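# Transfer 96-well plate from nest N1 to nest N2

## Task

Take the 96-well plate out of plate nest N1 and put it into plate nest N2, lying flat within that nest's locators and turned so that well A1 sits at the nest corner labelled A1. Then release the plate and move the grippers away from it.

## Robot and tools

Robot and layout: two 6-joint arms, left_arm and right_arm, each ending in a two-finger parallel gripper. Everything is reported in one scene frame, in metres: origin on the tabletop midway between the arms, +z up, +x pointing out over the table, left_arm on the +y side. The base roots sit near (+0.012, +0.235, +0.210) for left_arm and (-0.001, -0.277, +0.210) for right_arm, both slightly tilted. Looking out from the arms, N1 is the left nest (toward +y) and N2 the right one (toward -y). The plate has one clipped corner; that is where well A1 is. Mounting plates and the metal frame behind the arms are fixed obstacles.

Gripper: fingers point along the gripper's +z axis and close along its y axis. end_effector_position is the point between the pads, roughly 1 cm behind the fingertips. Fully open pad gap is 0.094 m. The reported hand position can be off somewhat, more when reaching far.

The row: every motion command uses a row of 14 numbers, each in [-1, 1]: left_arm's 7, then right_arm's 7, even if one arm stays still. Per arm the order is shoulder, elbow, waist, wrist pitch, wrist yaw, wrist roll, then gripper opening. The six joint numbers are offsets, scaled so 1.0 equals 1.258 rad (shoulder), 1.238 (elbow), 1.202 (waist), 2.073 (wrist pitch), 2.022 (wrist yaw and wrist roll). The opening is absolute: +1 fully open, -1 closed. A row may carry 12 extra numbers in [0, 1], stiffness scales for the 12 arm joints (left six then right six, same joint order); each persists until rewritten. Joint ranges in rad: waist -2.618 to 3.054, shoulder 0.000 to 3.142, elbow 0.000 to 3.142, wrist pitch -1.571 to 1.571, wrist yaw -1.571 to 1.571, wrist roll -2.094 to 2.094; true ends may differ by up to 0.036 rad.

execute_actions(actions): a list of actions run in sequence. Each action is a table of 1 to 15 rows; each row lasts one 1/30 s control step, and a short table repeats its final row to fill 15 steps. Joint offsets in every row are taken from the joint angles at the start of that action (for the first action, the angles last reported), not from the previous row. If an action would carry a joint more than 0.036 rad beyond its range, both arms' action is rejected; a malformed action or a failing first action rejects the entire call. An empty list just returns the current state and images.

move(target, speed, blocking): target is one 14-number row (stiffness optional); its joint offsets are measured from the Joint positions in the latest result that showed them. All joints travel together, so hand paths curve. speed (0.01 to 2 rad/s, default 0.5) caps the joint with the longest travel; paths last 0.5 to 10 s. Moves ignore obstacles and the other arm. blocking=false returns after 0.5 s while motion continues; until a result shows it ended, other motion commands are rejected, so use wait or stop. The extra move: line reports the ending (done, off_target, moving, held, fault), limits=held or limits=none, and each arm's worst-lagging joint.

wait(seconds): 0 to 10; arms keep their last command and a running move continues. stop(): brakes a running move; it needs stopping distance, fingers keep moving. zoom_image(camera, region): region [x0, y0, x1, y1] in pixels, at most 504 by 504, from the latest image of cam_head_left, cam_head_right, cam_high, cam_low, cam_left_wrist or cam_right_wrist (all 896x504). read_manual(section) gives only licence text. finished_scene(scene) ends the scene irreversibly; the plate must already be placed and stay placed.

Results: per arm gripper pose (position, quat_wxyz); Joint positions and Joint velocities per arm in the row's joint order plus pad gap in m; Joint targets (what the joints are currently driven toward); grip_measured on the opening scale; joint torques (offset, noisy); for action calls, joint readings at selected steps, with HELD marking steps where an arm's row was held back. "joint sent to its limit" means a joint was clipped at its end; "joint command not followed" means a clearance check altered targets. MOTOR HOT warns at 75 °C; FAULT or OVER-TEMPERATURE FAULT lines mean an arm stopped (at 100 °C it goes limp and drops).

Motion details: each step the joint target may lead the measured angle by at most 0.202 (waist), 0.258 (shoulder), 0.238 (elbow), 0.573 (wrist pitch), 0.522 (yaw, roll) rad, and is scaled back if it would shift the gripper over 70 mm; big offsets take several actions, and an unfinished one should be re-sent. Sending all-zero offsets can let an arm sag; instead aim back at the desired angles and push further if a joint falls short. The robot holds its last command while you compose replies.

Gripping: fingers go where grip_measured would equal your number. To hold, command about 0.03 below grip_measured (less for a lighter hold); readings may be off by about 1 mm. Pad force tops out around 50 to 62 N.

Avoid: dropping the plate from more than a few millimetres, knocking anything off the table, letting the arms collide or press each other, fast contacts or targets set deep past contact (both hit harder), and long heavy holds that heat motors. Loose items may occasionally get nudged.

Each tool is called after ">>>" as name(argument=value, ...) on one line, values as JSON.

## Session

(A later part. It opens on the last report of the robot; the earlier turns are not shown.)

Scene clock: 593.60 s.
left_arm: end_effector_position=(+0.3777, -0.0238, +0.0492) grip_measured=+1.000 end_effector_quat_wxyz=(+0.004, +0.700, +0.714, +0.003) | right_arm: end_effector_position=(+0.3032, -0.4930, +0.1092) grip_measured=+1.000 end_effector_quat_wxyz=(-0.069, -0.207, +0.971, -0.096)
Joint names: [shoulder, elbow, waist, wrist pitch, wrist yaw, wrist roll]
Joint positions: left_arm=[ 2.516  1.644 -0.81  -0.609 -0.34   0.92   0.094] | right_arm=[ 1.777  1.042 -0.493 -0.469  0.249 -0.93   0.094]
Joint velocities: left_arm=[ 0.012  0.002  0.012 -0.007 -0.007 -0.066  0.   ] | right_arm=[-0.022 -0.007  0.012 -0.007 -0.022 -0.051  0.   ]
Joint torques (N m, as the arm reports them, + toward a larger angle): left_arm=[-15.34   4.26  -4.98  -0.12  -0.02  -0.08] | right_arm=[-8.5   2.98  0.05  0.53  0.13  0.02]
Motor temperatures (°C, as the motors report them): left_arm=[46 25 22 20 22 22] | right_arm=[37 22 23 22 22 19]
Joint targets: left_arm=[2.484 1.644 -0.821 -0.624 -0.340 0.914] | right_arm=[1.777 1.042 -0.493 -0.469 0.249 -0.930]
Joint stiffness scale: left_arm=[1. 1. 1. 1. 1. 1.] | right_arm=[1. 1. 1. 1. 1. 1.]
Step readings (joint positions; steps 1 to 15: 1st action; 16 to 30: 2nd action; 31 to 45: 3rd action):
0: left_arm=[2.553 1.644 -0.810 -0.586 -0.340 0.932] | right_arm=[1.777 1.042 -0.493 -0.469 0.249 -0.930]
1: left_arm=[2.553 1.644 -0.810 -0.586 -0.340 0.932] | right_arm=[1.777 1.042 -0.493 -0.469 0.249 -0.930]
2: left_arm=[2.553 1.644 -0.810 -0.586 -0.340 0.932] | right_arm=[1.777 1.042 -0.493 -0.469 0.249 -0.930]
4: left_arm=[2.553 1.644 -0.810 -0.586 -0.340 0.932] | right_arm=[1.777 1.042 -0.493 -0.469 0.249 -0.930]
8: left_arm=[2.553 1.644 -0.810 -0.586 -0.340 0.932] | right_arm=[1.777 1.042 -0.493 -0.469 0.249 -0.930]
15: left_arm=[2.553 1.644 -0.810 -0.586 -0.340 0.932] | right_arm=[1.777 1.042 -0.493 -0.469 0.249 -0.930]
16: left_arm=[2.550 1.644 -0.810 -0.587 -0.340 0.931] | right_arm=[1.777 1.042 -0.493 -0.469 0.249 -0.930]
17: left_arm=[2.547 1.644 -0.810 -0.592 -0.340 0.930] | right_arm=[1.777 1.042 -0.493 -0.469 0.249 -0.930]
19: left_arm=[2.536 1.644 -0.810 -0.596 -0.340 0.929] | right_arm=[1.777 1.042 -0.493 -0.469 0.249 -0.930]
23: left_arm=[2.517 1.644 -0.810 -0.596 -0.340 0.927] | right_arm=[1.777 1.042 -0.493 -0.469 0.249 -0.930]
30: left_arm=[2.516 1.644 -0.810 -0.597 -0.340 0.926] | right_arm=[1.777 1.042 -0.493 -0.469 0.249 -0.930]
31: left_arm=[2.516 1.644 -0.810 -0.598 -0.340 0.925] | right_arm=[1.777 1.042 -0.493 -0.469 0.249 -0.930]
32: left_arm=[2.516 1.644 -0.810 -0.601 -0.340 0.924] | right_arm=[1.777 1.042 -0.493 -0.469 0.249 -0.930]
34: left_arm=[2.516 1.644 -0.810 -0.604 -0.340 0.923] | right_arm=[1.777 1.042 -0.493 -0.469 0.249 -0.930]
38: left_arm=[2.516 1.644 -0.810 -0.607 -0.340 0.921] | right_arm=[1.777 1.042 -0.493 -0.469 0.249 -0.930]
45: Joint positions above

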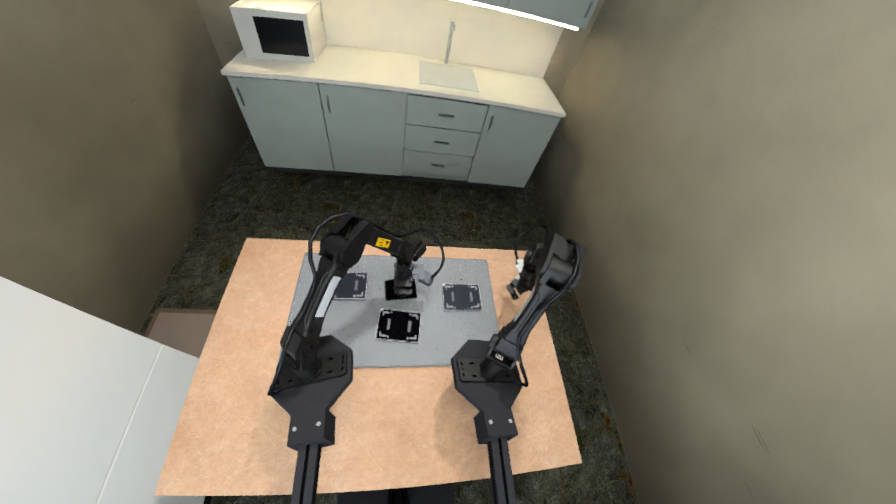

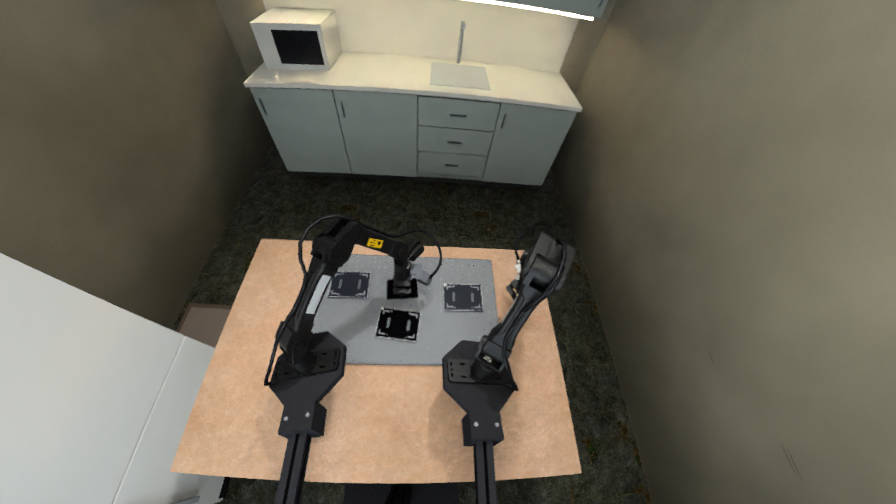

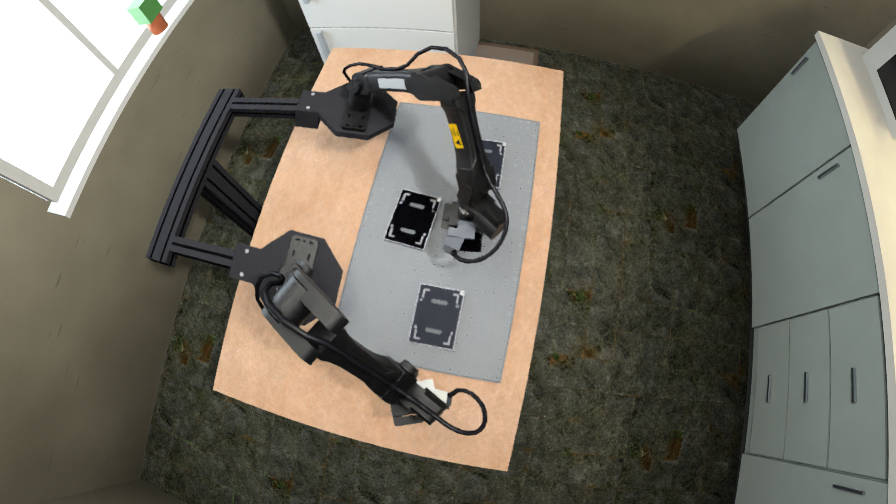

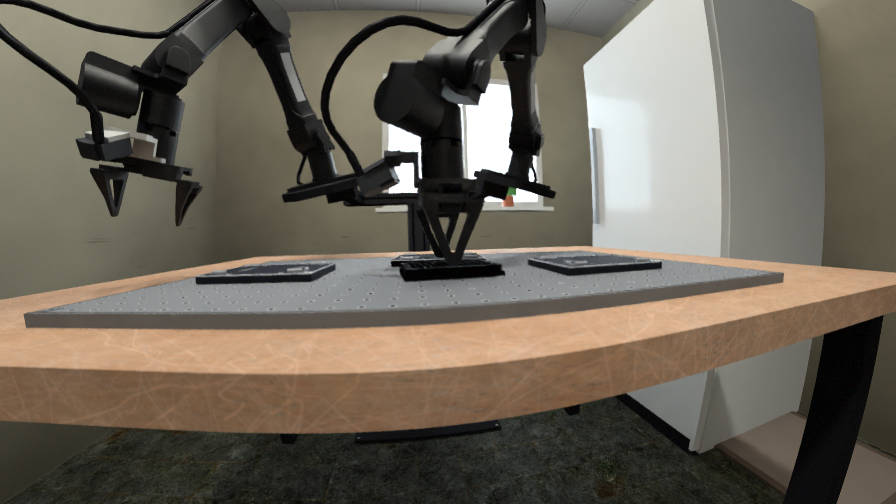

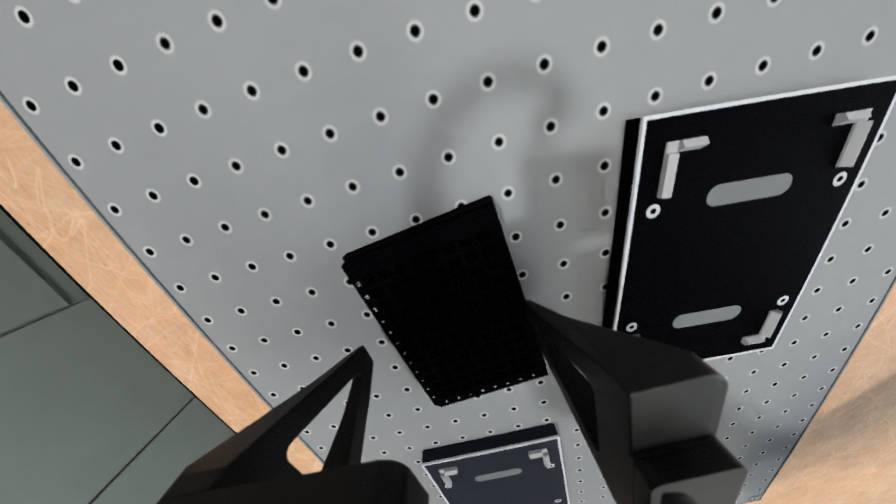

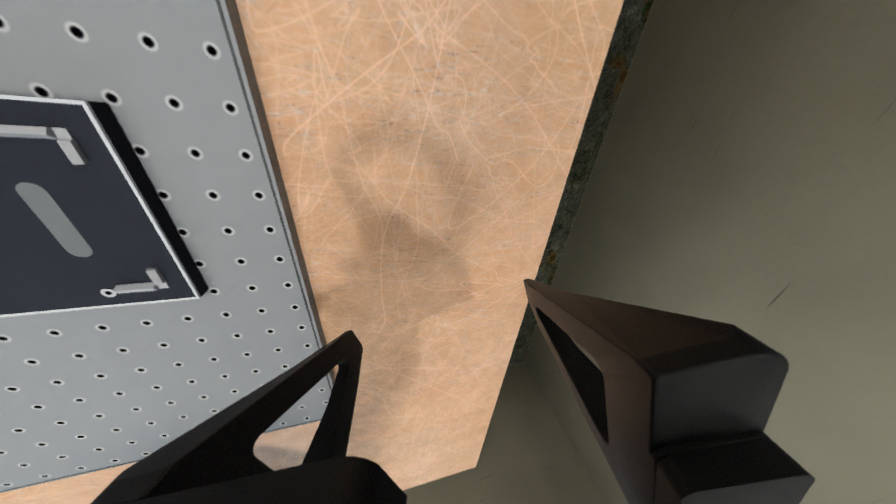

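>>> execute_actions(actions=[[[-0.04,0,0,-0.015,0,0,1,0,0,0,0,0,0,1],[-0.055,0,0,-0.02,0,0,1,0,0,0,0,0,0,1],[-0.07,0,0,-0.025,0,0,1,0,0,0,0,0,0,1],[-0.085,0,0,-0.03,0,0,1,0,0,0,0,0,0,1],[-0.10,0,0,-0.035,0,0,1,0,0,0,0,0,0,1],[-0.115,0,0,-0.04,0,0,1,0,0,0,0,0,0,1],[-0.13,0,0,-0.045,0,0,1,0,0,0,0,0,0,1]]])

>>> move(target=[-0.4,-0.2,0.9,0,0,0,1,0,0,0,0,0,0,1], speed=0.7)

Scene clock: 606.77 s.
left_arm: end_effector_position=(+0.4099, -0.0188, +0.1158) grip_measured=+1.000 end_effector_quat_wxyz=(+0.051, +0.687, +0.725, +0.010) | right_arm: end_effector_position=(+0.3032, -0.4930, +0.1092) grip_measured=+1.000 end_effector_quat_wxyz=(-0.069, -0.207, +0.971, -0.096)
Joint names: [shoulder, elbow, waist, wrist pitch, wrist yaw, wrist roll]
Joint positions: left_arm=[ 2.35   1.644 -0.81  -0.673 -0.34   0.92   0.094] | right_arm=[ 1.777  1.042 -0.493 -0.469  0.249 -0.93   0.094]
Joint velocities: left_arm=[ 0.032 -0.012 -0.007 -0.11   0.037 -0.081  0.   ] | right_arm=[ 0.007 -0.002 -0.002 -0.037  0.022 -0.022  0.   ]
Joint torques (N m, as the arm reports them, + toward a larger angle): left_arm=[-12.72   4.99  -4.     0.13  -0.02  -0.03] | right_arm=[-8.47  2.95  0.01  0.52  0.13  0.02]
Motor temperatures (°C, as the motors report them): left_arm=[49 25 23 20 22 22] | right_arm=[37 22 23 22 22 19]
Joint targets: left_arm=[2.352 1.644 -0.810 -0.702 -0.340 0.920] | right_arm=[1.777 1.042 -0.493 -0.469 0.249 -0.930]
Joint stiffness scale: left_arm=[1. 1. 1. 1. 1. 1.] | right_arm=[1. 1. 1. 1. 1. 1.]
Step readings (joint positions):
0: left_arm=[2.516 1.644 -0.810 -0.609 -0.340 0.920] | right_arm=[1.777 1.042 -0.493 -0.469 0.249 -0.930]
1: left_arm=[2.514 1.644 -0.810 -0.610 -0.340 0.920] | right_arm=[1.777 1.042 -0.493 -0.469 0.249 -0.930]
2: left_arm=[2.510 1.644 -0.810 -0.616 -0.340 0.920] | right_arm=[1.777 1.042 -0.493 -0.469 0.249 -0.930]
4: left_arm=[2.490 1.644 -0.810 -0.633 -0.340 0.920] | right_arm=[1.777 1.042 -0.493 -0.469 0.249 -0.930]
8: left_arm=[2.410 1.644 -0.810 -0.666 -0.340 0.920] | right_arm=[1.777 1.042 -0.493 -0.469 0.249 -0.930]
15: Joint positions above

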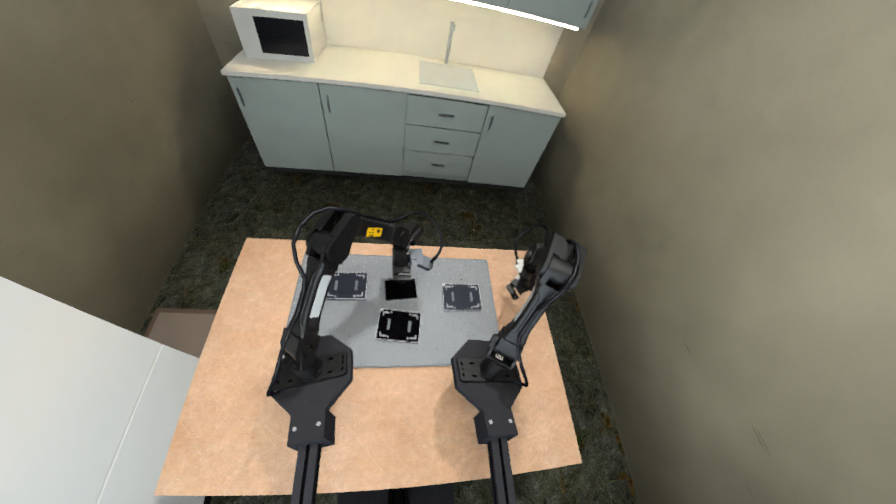

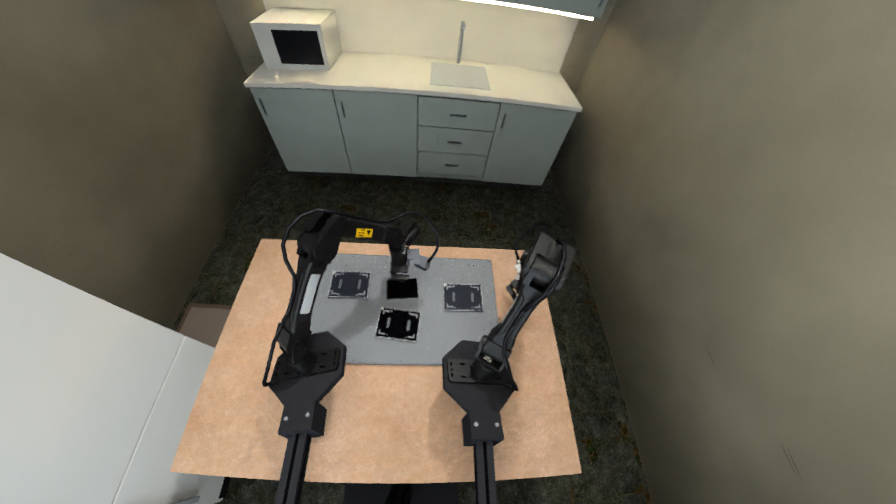

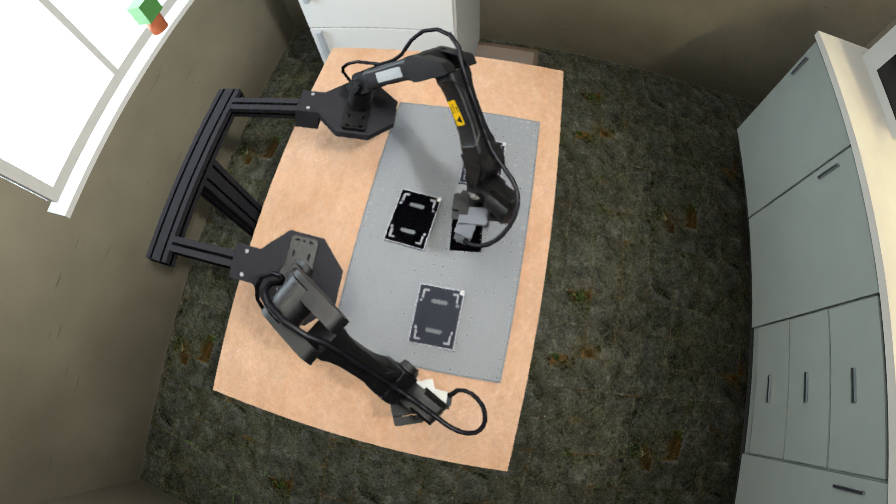

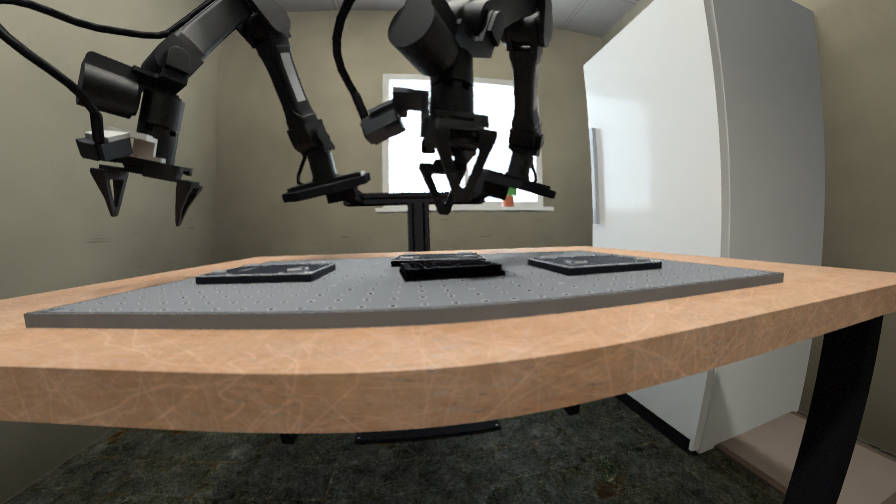

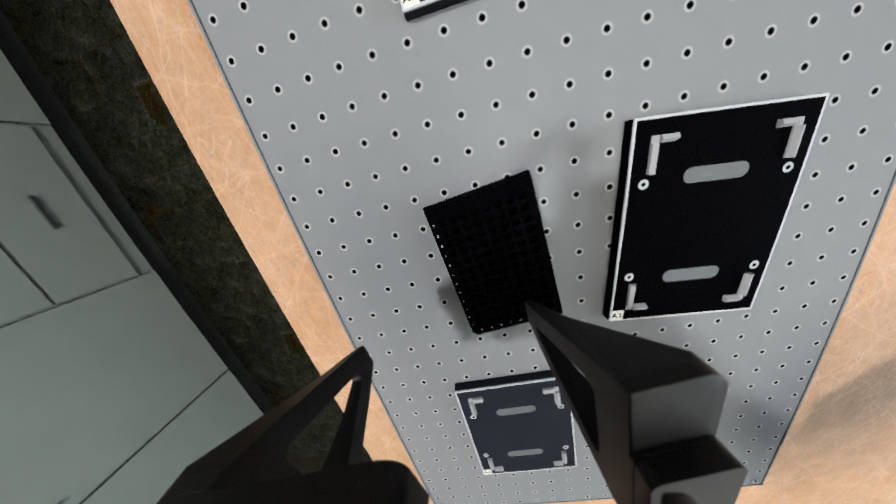

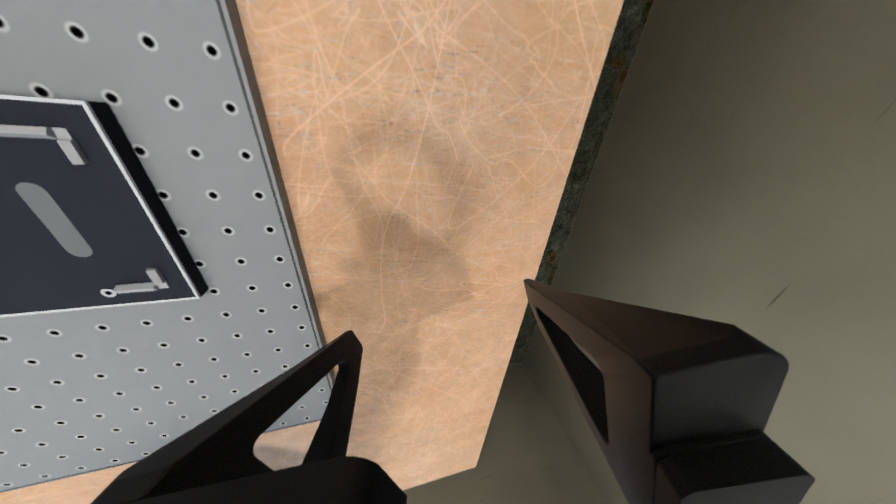

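Scene clock: 608.73 s.
left_arm: end_effector_position=(+0.3951, +0.4864, +0.1559) grip_measured=+1.000 end_effector_quat_wxyz=(-0.040, +0.216, +0.966, +0.133) | right_arm: end_effector_position=(+0.3032, -0.4930, +0.1092) grip_measured=+1.000 end_effector_quat_wxyz=(-0.069, -0.207, +0.971, -0.096)
Joint names: [shoulder, elbow, waist, wrist pitch, wrist yaw, wrist roll]
Joint positions: left_arm=[ 1.869  1.414  0.279 -0.672 -0.343  0.92   0.094] | right_arm=[ 1.777  1.042 -0.493 -0.469  0.249 -0.93   0.094]
Joint velocities: left_arm=[ 0.007 -0.012 -0.002 -0.022 -0.007  0.051  0.   ] | right_arm=[ 0.007  0.022  0.007 -0.051 -0.037 -0.007  0.   ]
Joint torques (N m, as the arm reports them, + toward a larger angle): left_arm=[-13.37   3.79  -1.3    0.2   -0.17  -0.04] | right_arm=[-8.47  2.96  0.    0.52  0.13  0.02]
Motor temperatures (°C, as the motors report them): left_arm=[49 25 22 20 22 22] | right_arm=[37 22 23 22 22 19]
Joint targets: left_arm=[1.847 1.397 0.272 -0.673 -0.340 0.920] | right_arm=[1.777 1.042 -0.493 -0.469 0.249 -0.930]
Joint stiffness scale: left_arm=[1. 1. 1. 1. 1. 1.] | right_arm=[1. 1. 1. 1. 1. 1.]
move: off_target (left_arm); limits=none; left_arm: farthest joint: the shoulder, 0.022 radians from its target (0.504 radians at the start); right_arm: farthest joint: the waist, 0.000 radians from its target (0.000 radians at the start)

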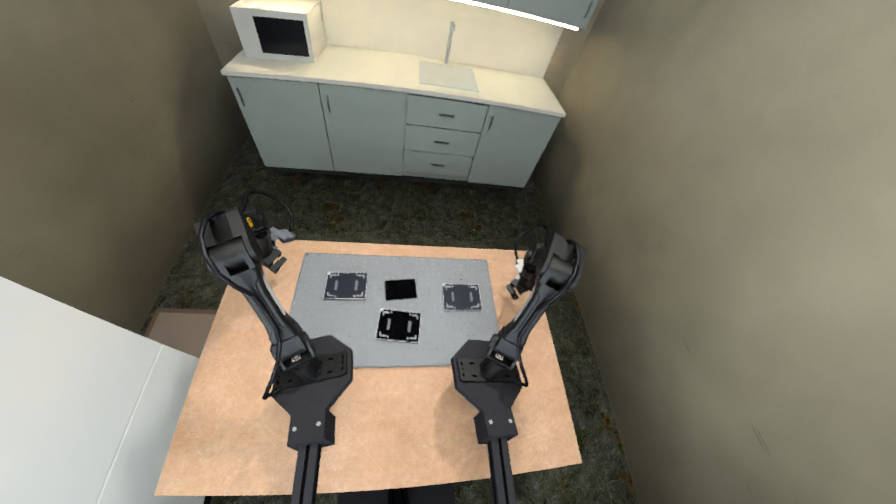

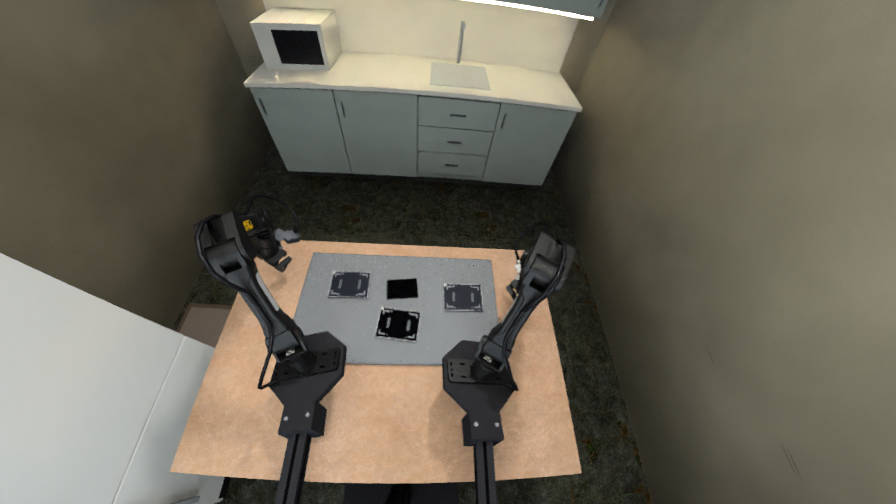

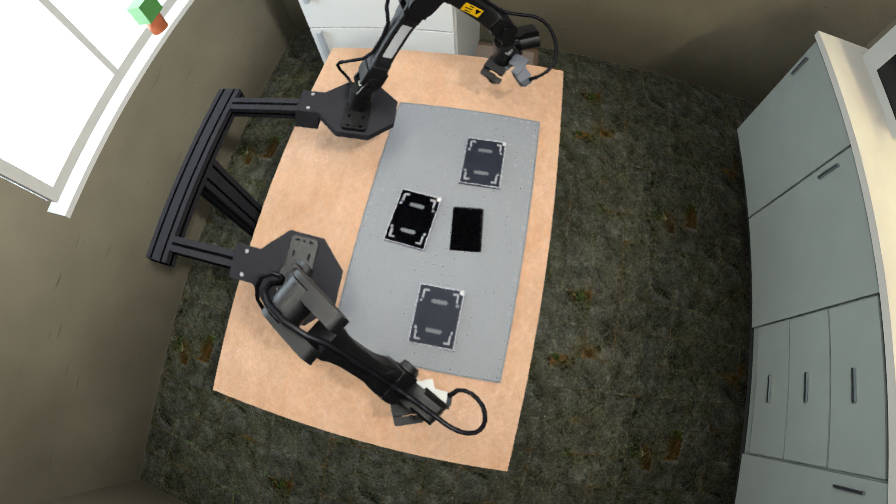

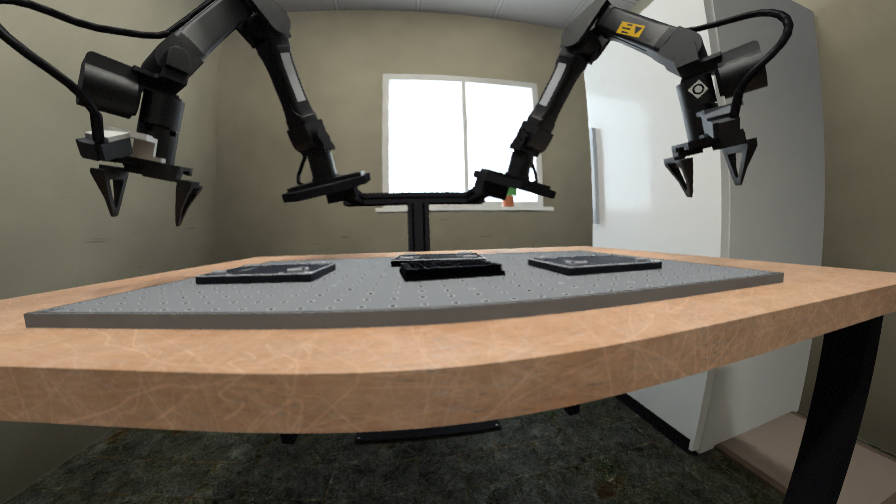

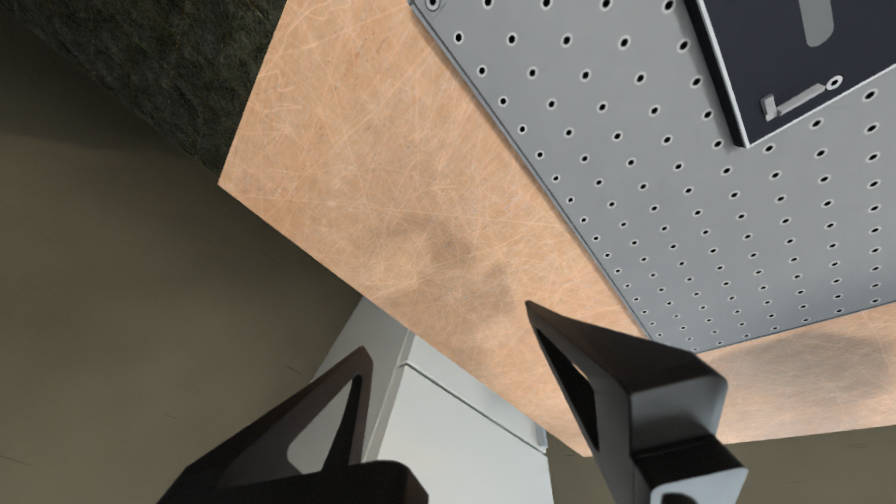

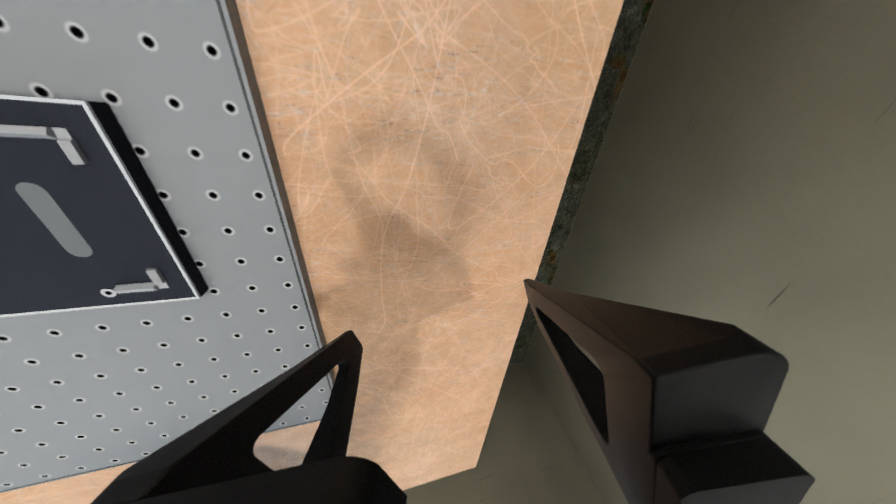

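>>> move(target=[0,0,0,0,0,0,1,0.446,0.4956,0.983,-0.136,0.0384,0.002,1], speed=0.7)

Scene clock: 618.60 s.
left_arm: end_effector_position=(+0.3951, +0.4864, +0.1559) grip_measured=+1.000 end_effector_quat_wxyz=(-0.040, +0.216, +0.966, +0.133) | right_arm: end_effector_position=(+0.3640, -0.0223, +0.0963) grip_measured=+1.000 end_effector_quat_wxyz=(+0.007, +0.714, -0.700, -0.001)
Joint names: [shoulder, elbow, waist, wrist pitch, wrist yaw, wrist roll]
Joint positions: left_arm=[ 1.869  1.414  0.279 -0.672 -0.343  0.92   0.094] | right_arm=[ 2.342  1.621  0.687 -0.742  0.322 -0.93   0.094]
Joint velocities: left_arm=[-0.007  0.002 -0.012  0.022  0.022 -0.037  0.   ] | right_arm=[-0.002 -0.002 -0.022 -0.007  0.022 -0.037  0.   ]
Joint torques (N m, as the arm reports them, + toward a larger angle): left_arm=[-11.65   5.19  -0.69   0.21  -0.19  -0.04] | right_arm=[-11.09   5.73   3.25   0.33   0.04   0.06]
Motor temperatures (°C, as the motors report them): left_arm=[48 25 22 20 22 22] | right_arm=[37 22 23 22 22 19]
Joint targets: left_arm=[1.869 1.414 0.279 -0.672 -0.343 0.920] | right_arm=[2.338 1.655 0.689 -0.751 0.327 -0.926]
Joint stiffness scale: left_arm=[1. 1. 1. 1. 1. 1.] | right_arm=[1. 1. 1. 1. 1. 1.]
move: off_target (right_arm); limits=none; left_arm: farthest joint: the waist, 0.000 radians from its target (0.000 radians at the start); right_arm: farthest joint: the elbow, 0.035 radians from its target (0.614 radians at the start)

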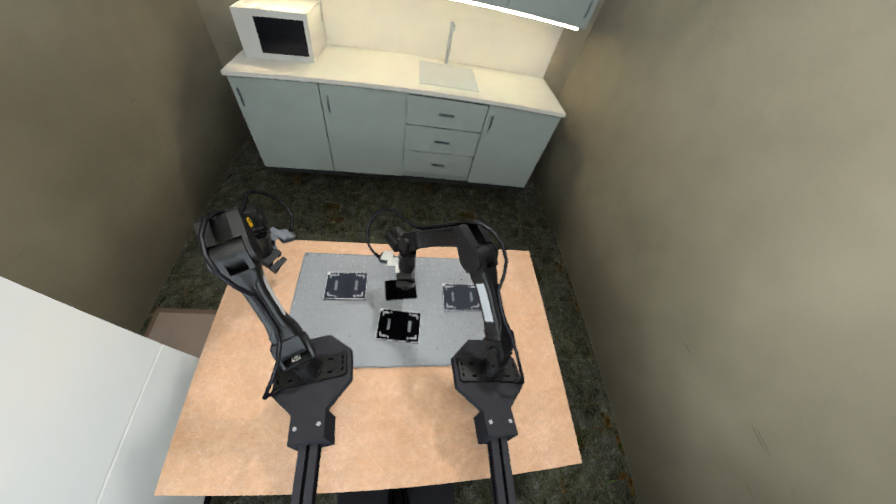

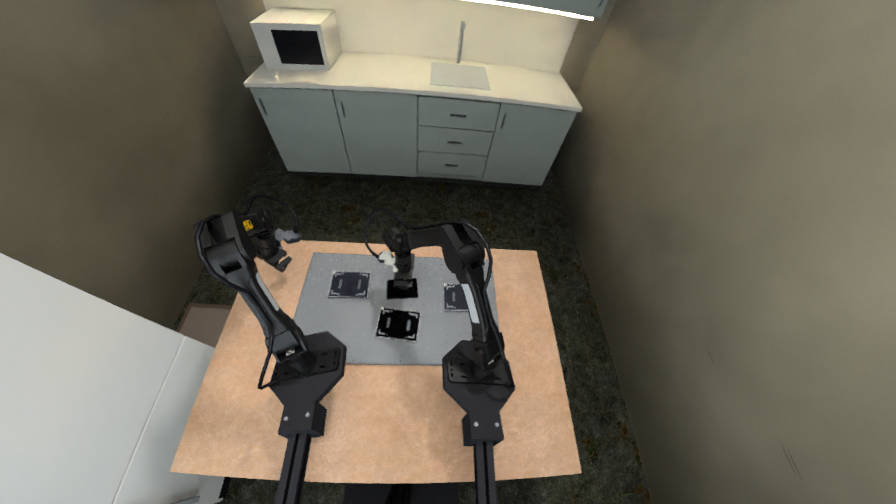

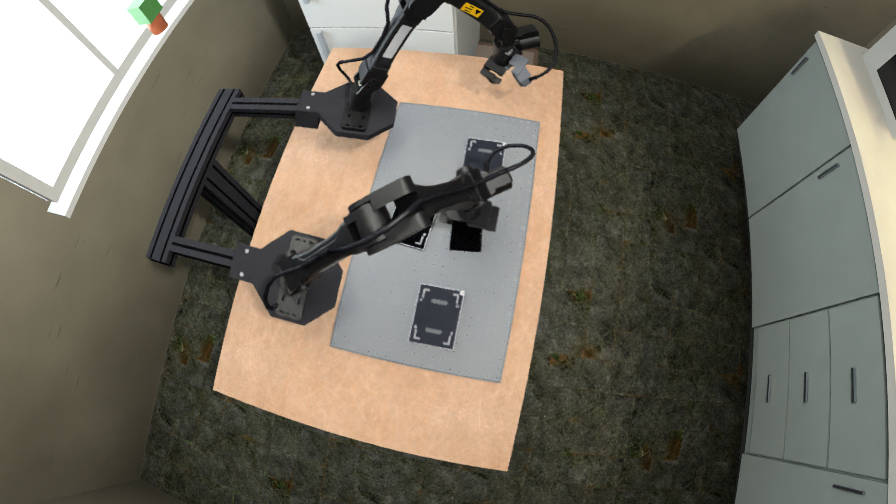

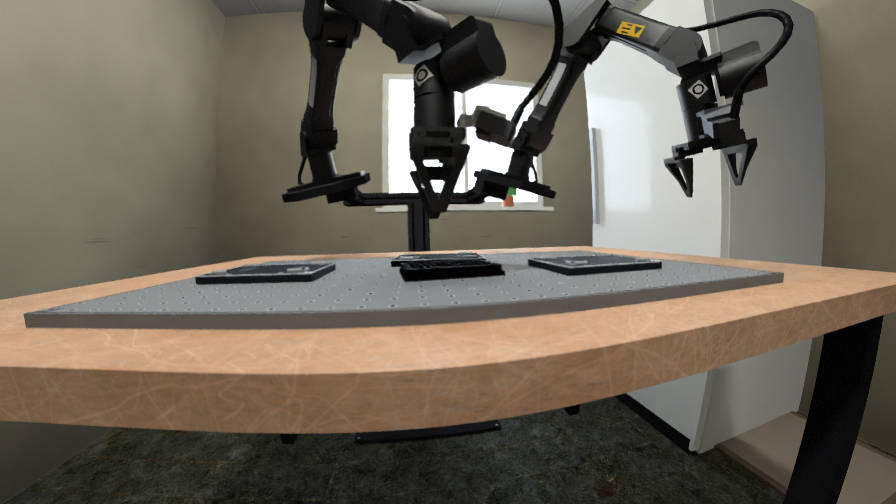

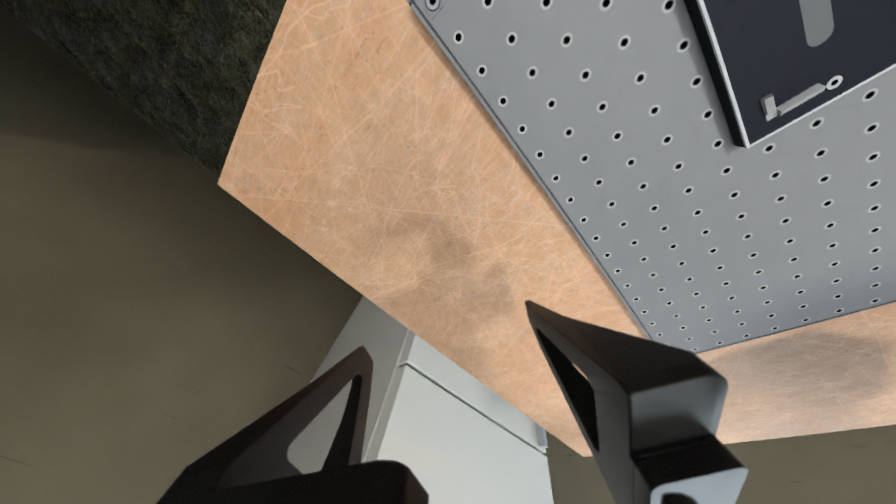

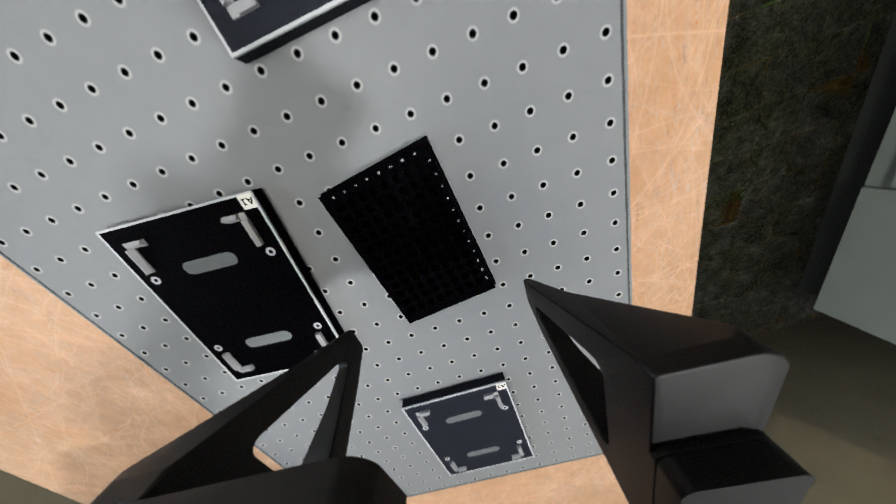

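>>> zoom_image(camera="cam_right_wrist", region=[300,120,520,340])

>>> zoom_image(camera="cam_high", region=[400,180,540,360])

Region (300, 120, 520, 340) of cam_right_wrist's 896x504 image, scaled by 2.291, with more detail than that image has.

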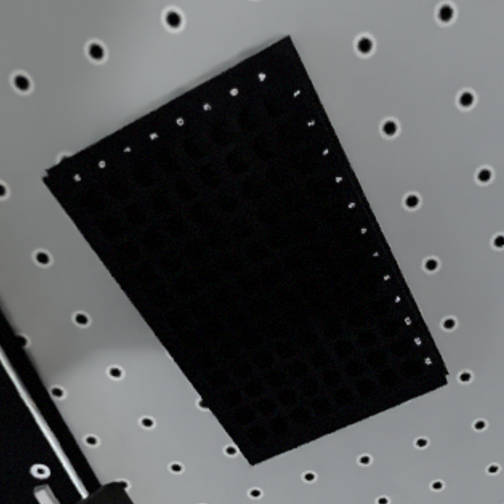

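Region (400, 180, 540, 360) of cam_high's 896x504 image, scaled by 2.800, with more detail than that image has.

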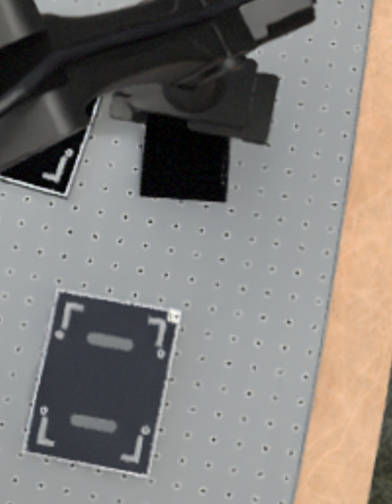

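>>> move(target=[0,0,0,0,0,0,1,0.0753,0.0267,-0.0421,0.0618,-0.005,-0.017,1], speed=0.2)

Scene clock: 666.83 s.
left_arm: end_effector_position=(+0.3951, +0.4864, +0.1559) grip_measured=+1.000 end_effector_quat_wxyz=(-0.040, +0.216, +0.966, +0.133) | right_arm: end_effector_position=(+0.3705, -0.0301, +0.0504) grip_measured=+1.000 end_effector_quat_wxyz=(+0.008, +0.704, -0.711, +0.002)
Joint names: [shoulder, elbow, waist, wrist pitch, wrist yaw, wrist roll]
Joint positions: left_arm=[ 1.869  1.414  0.279 -0.672 -0.343  0.92   0.094] | right_arm=[ 2.44   1.621  0.634 -0.628  0.322 -0.955  0.094]
Joint velocities: left_arm=[-0.002  0.002  0.002 -0.066  0.066 -0.037  0.   ] | right_arm=[ 0.017  0.012  0.007  0.037 -0.037 -0.066  0.   ]
Joint torques (N m, as the arm reports them, + toward a larger angle): left_arm=[-11.65   5.19  -0.7    0.2   -0.19  -0.04] | right_arm=[-11.31   5.35   3.33   0.57  -0.11  -0.07]
Motor temperatures (°C, as the motors report them): left_arm=[45 25 21 21 22 22] | right_arm=[40 24 24 22 22 19]
Joint targets: left_arm=[1.869 1.414 0.279 -0.672 -0.343 0.920] | right_arm=[2.437 1.654 0.636 -0.614 0.312 -0.964]
Joint stiffness scale: left_arm=[1. 1. 1. 1. 1. 1.] | right_arm=[1. 1. 1. 1. 1. 1.]
move: off_target (right_arm); limits=none; left_arm: farthest joint: the waist, 0.000 radians from its target (0.000 radians at the start); right_arm: farthest joint: the elbow, 0.033 radians from its target (0.033 radians at the start)

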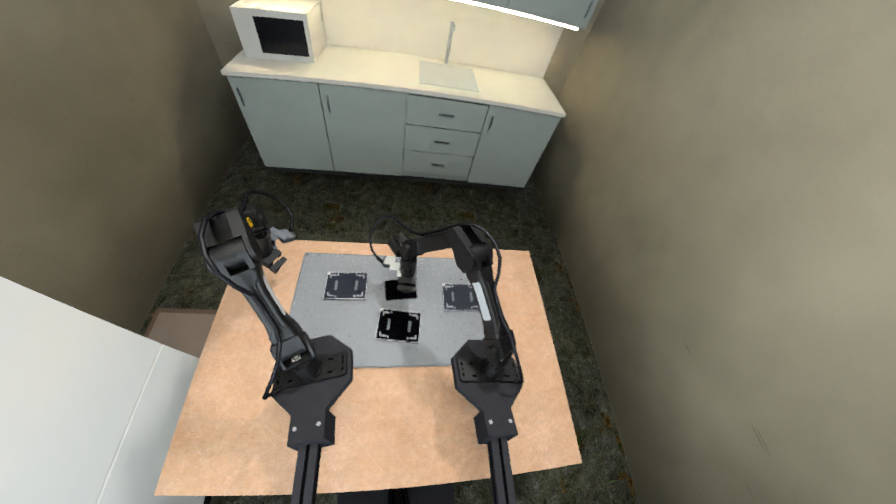

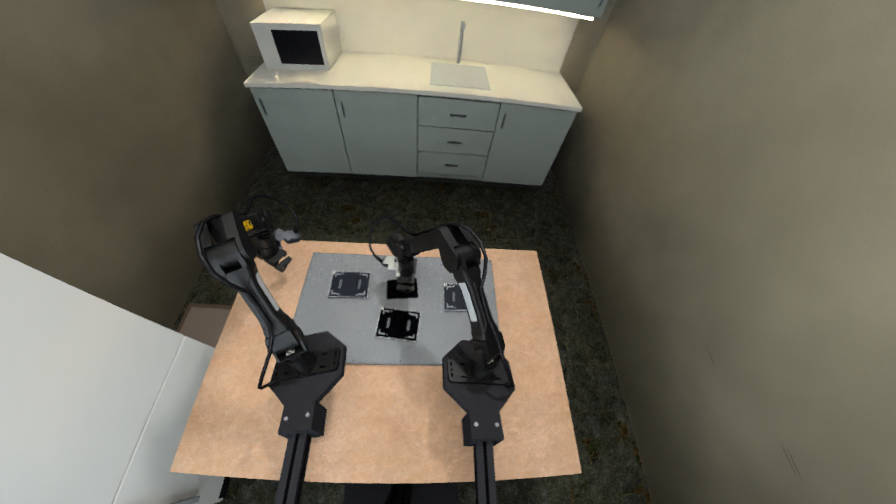

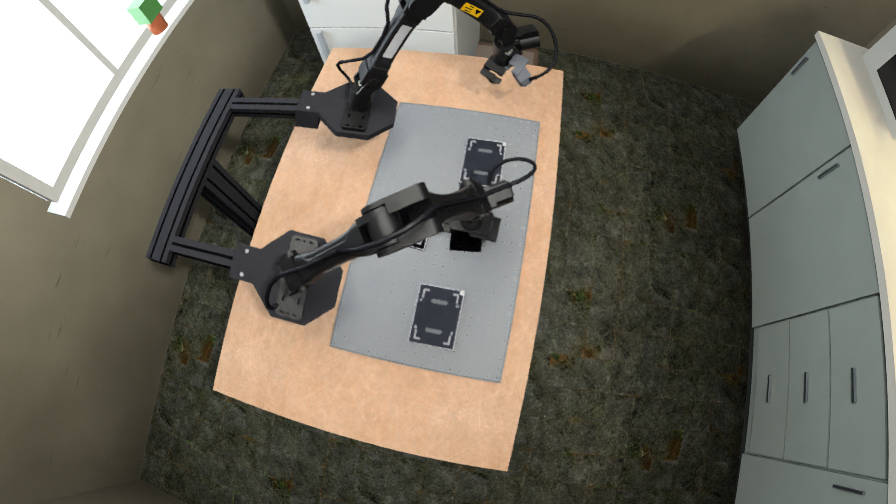

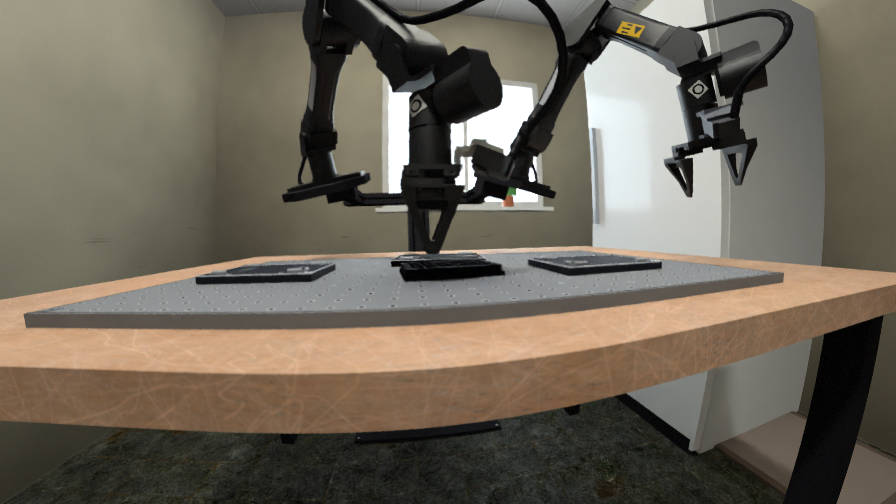

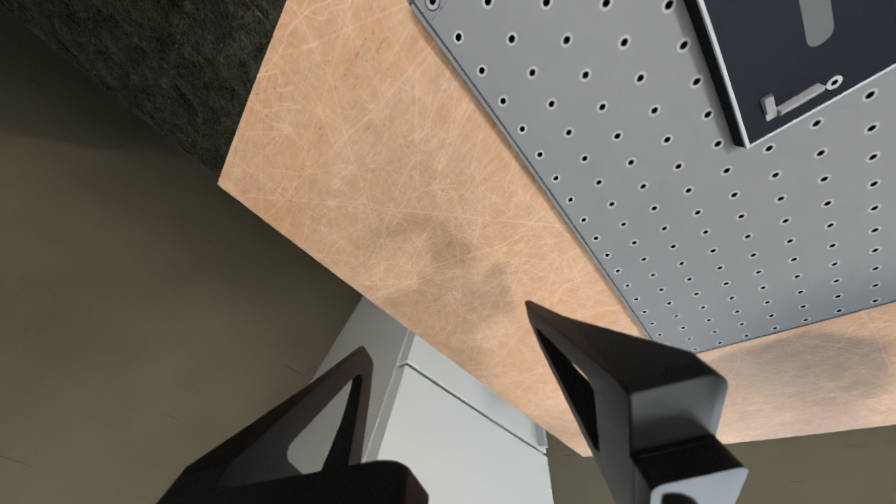

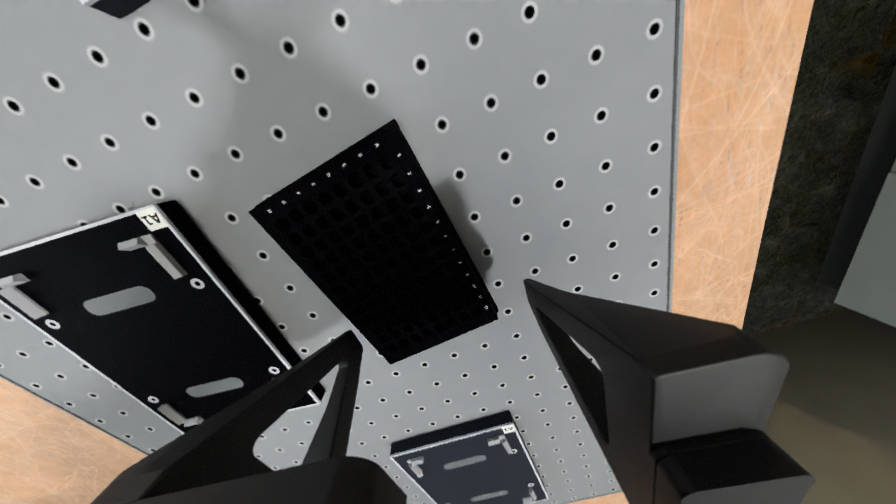

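>>> zoom_image(camera="cam_low", region=[380,200,530,300])

Region (380, 200, 530, 300) of cam_low's 896x504 image, scaled by 3.360, with more detail than that image has.

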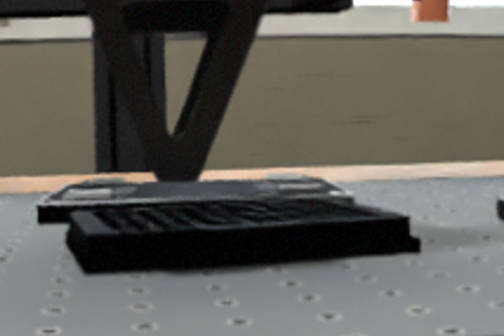

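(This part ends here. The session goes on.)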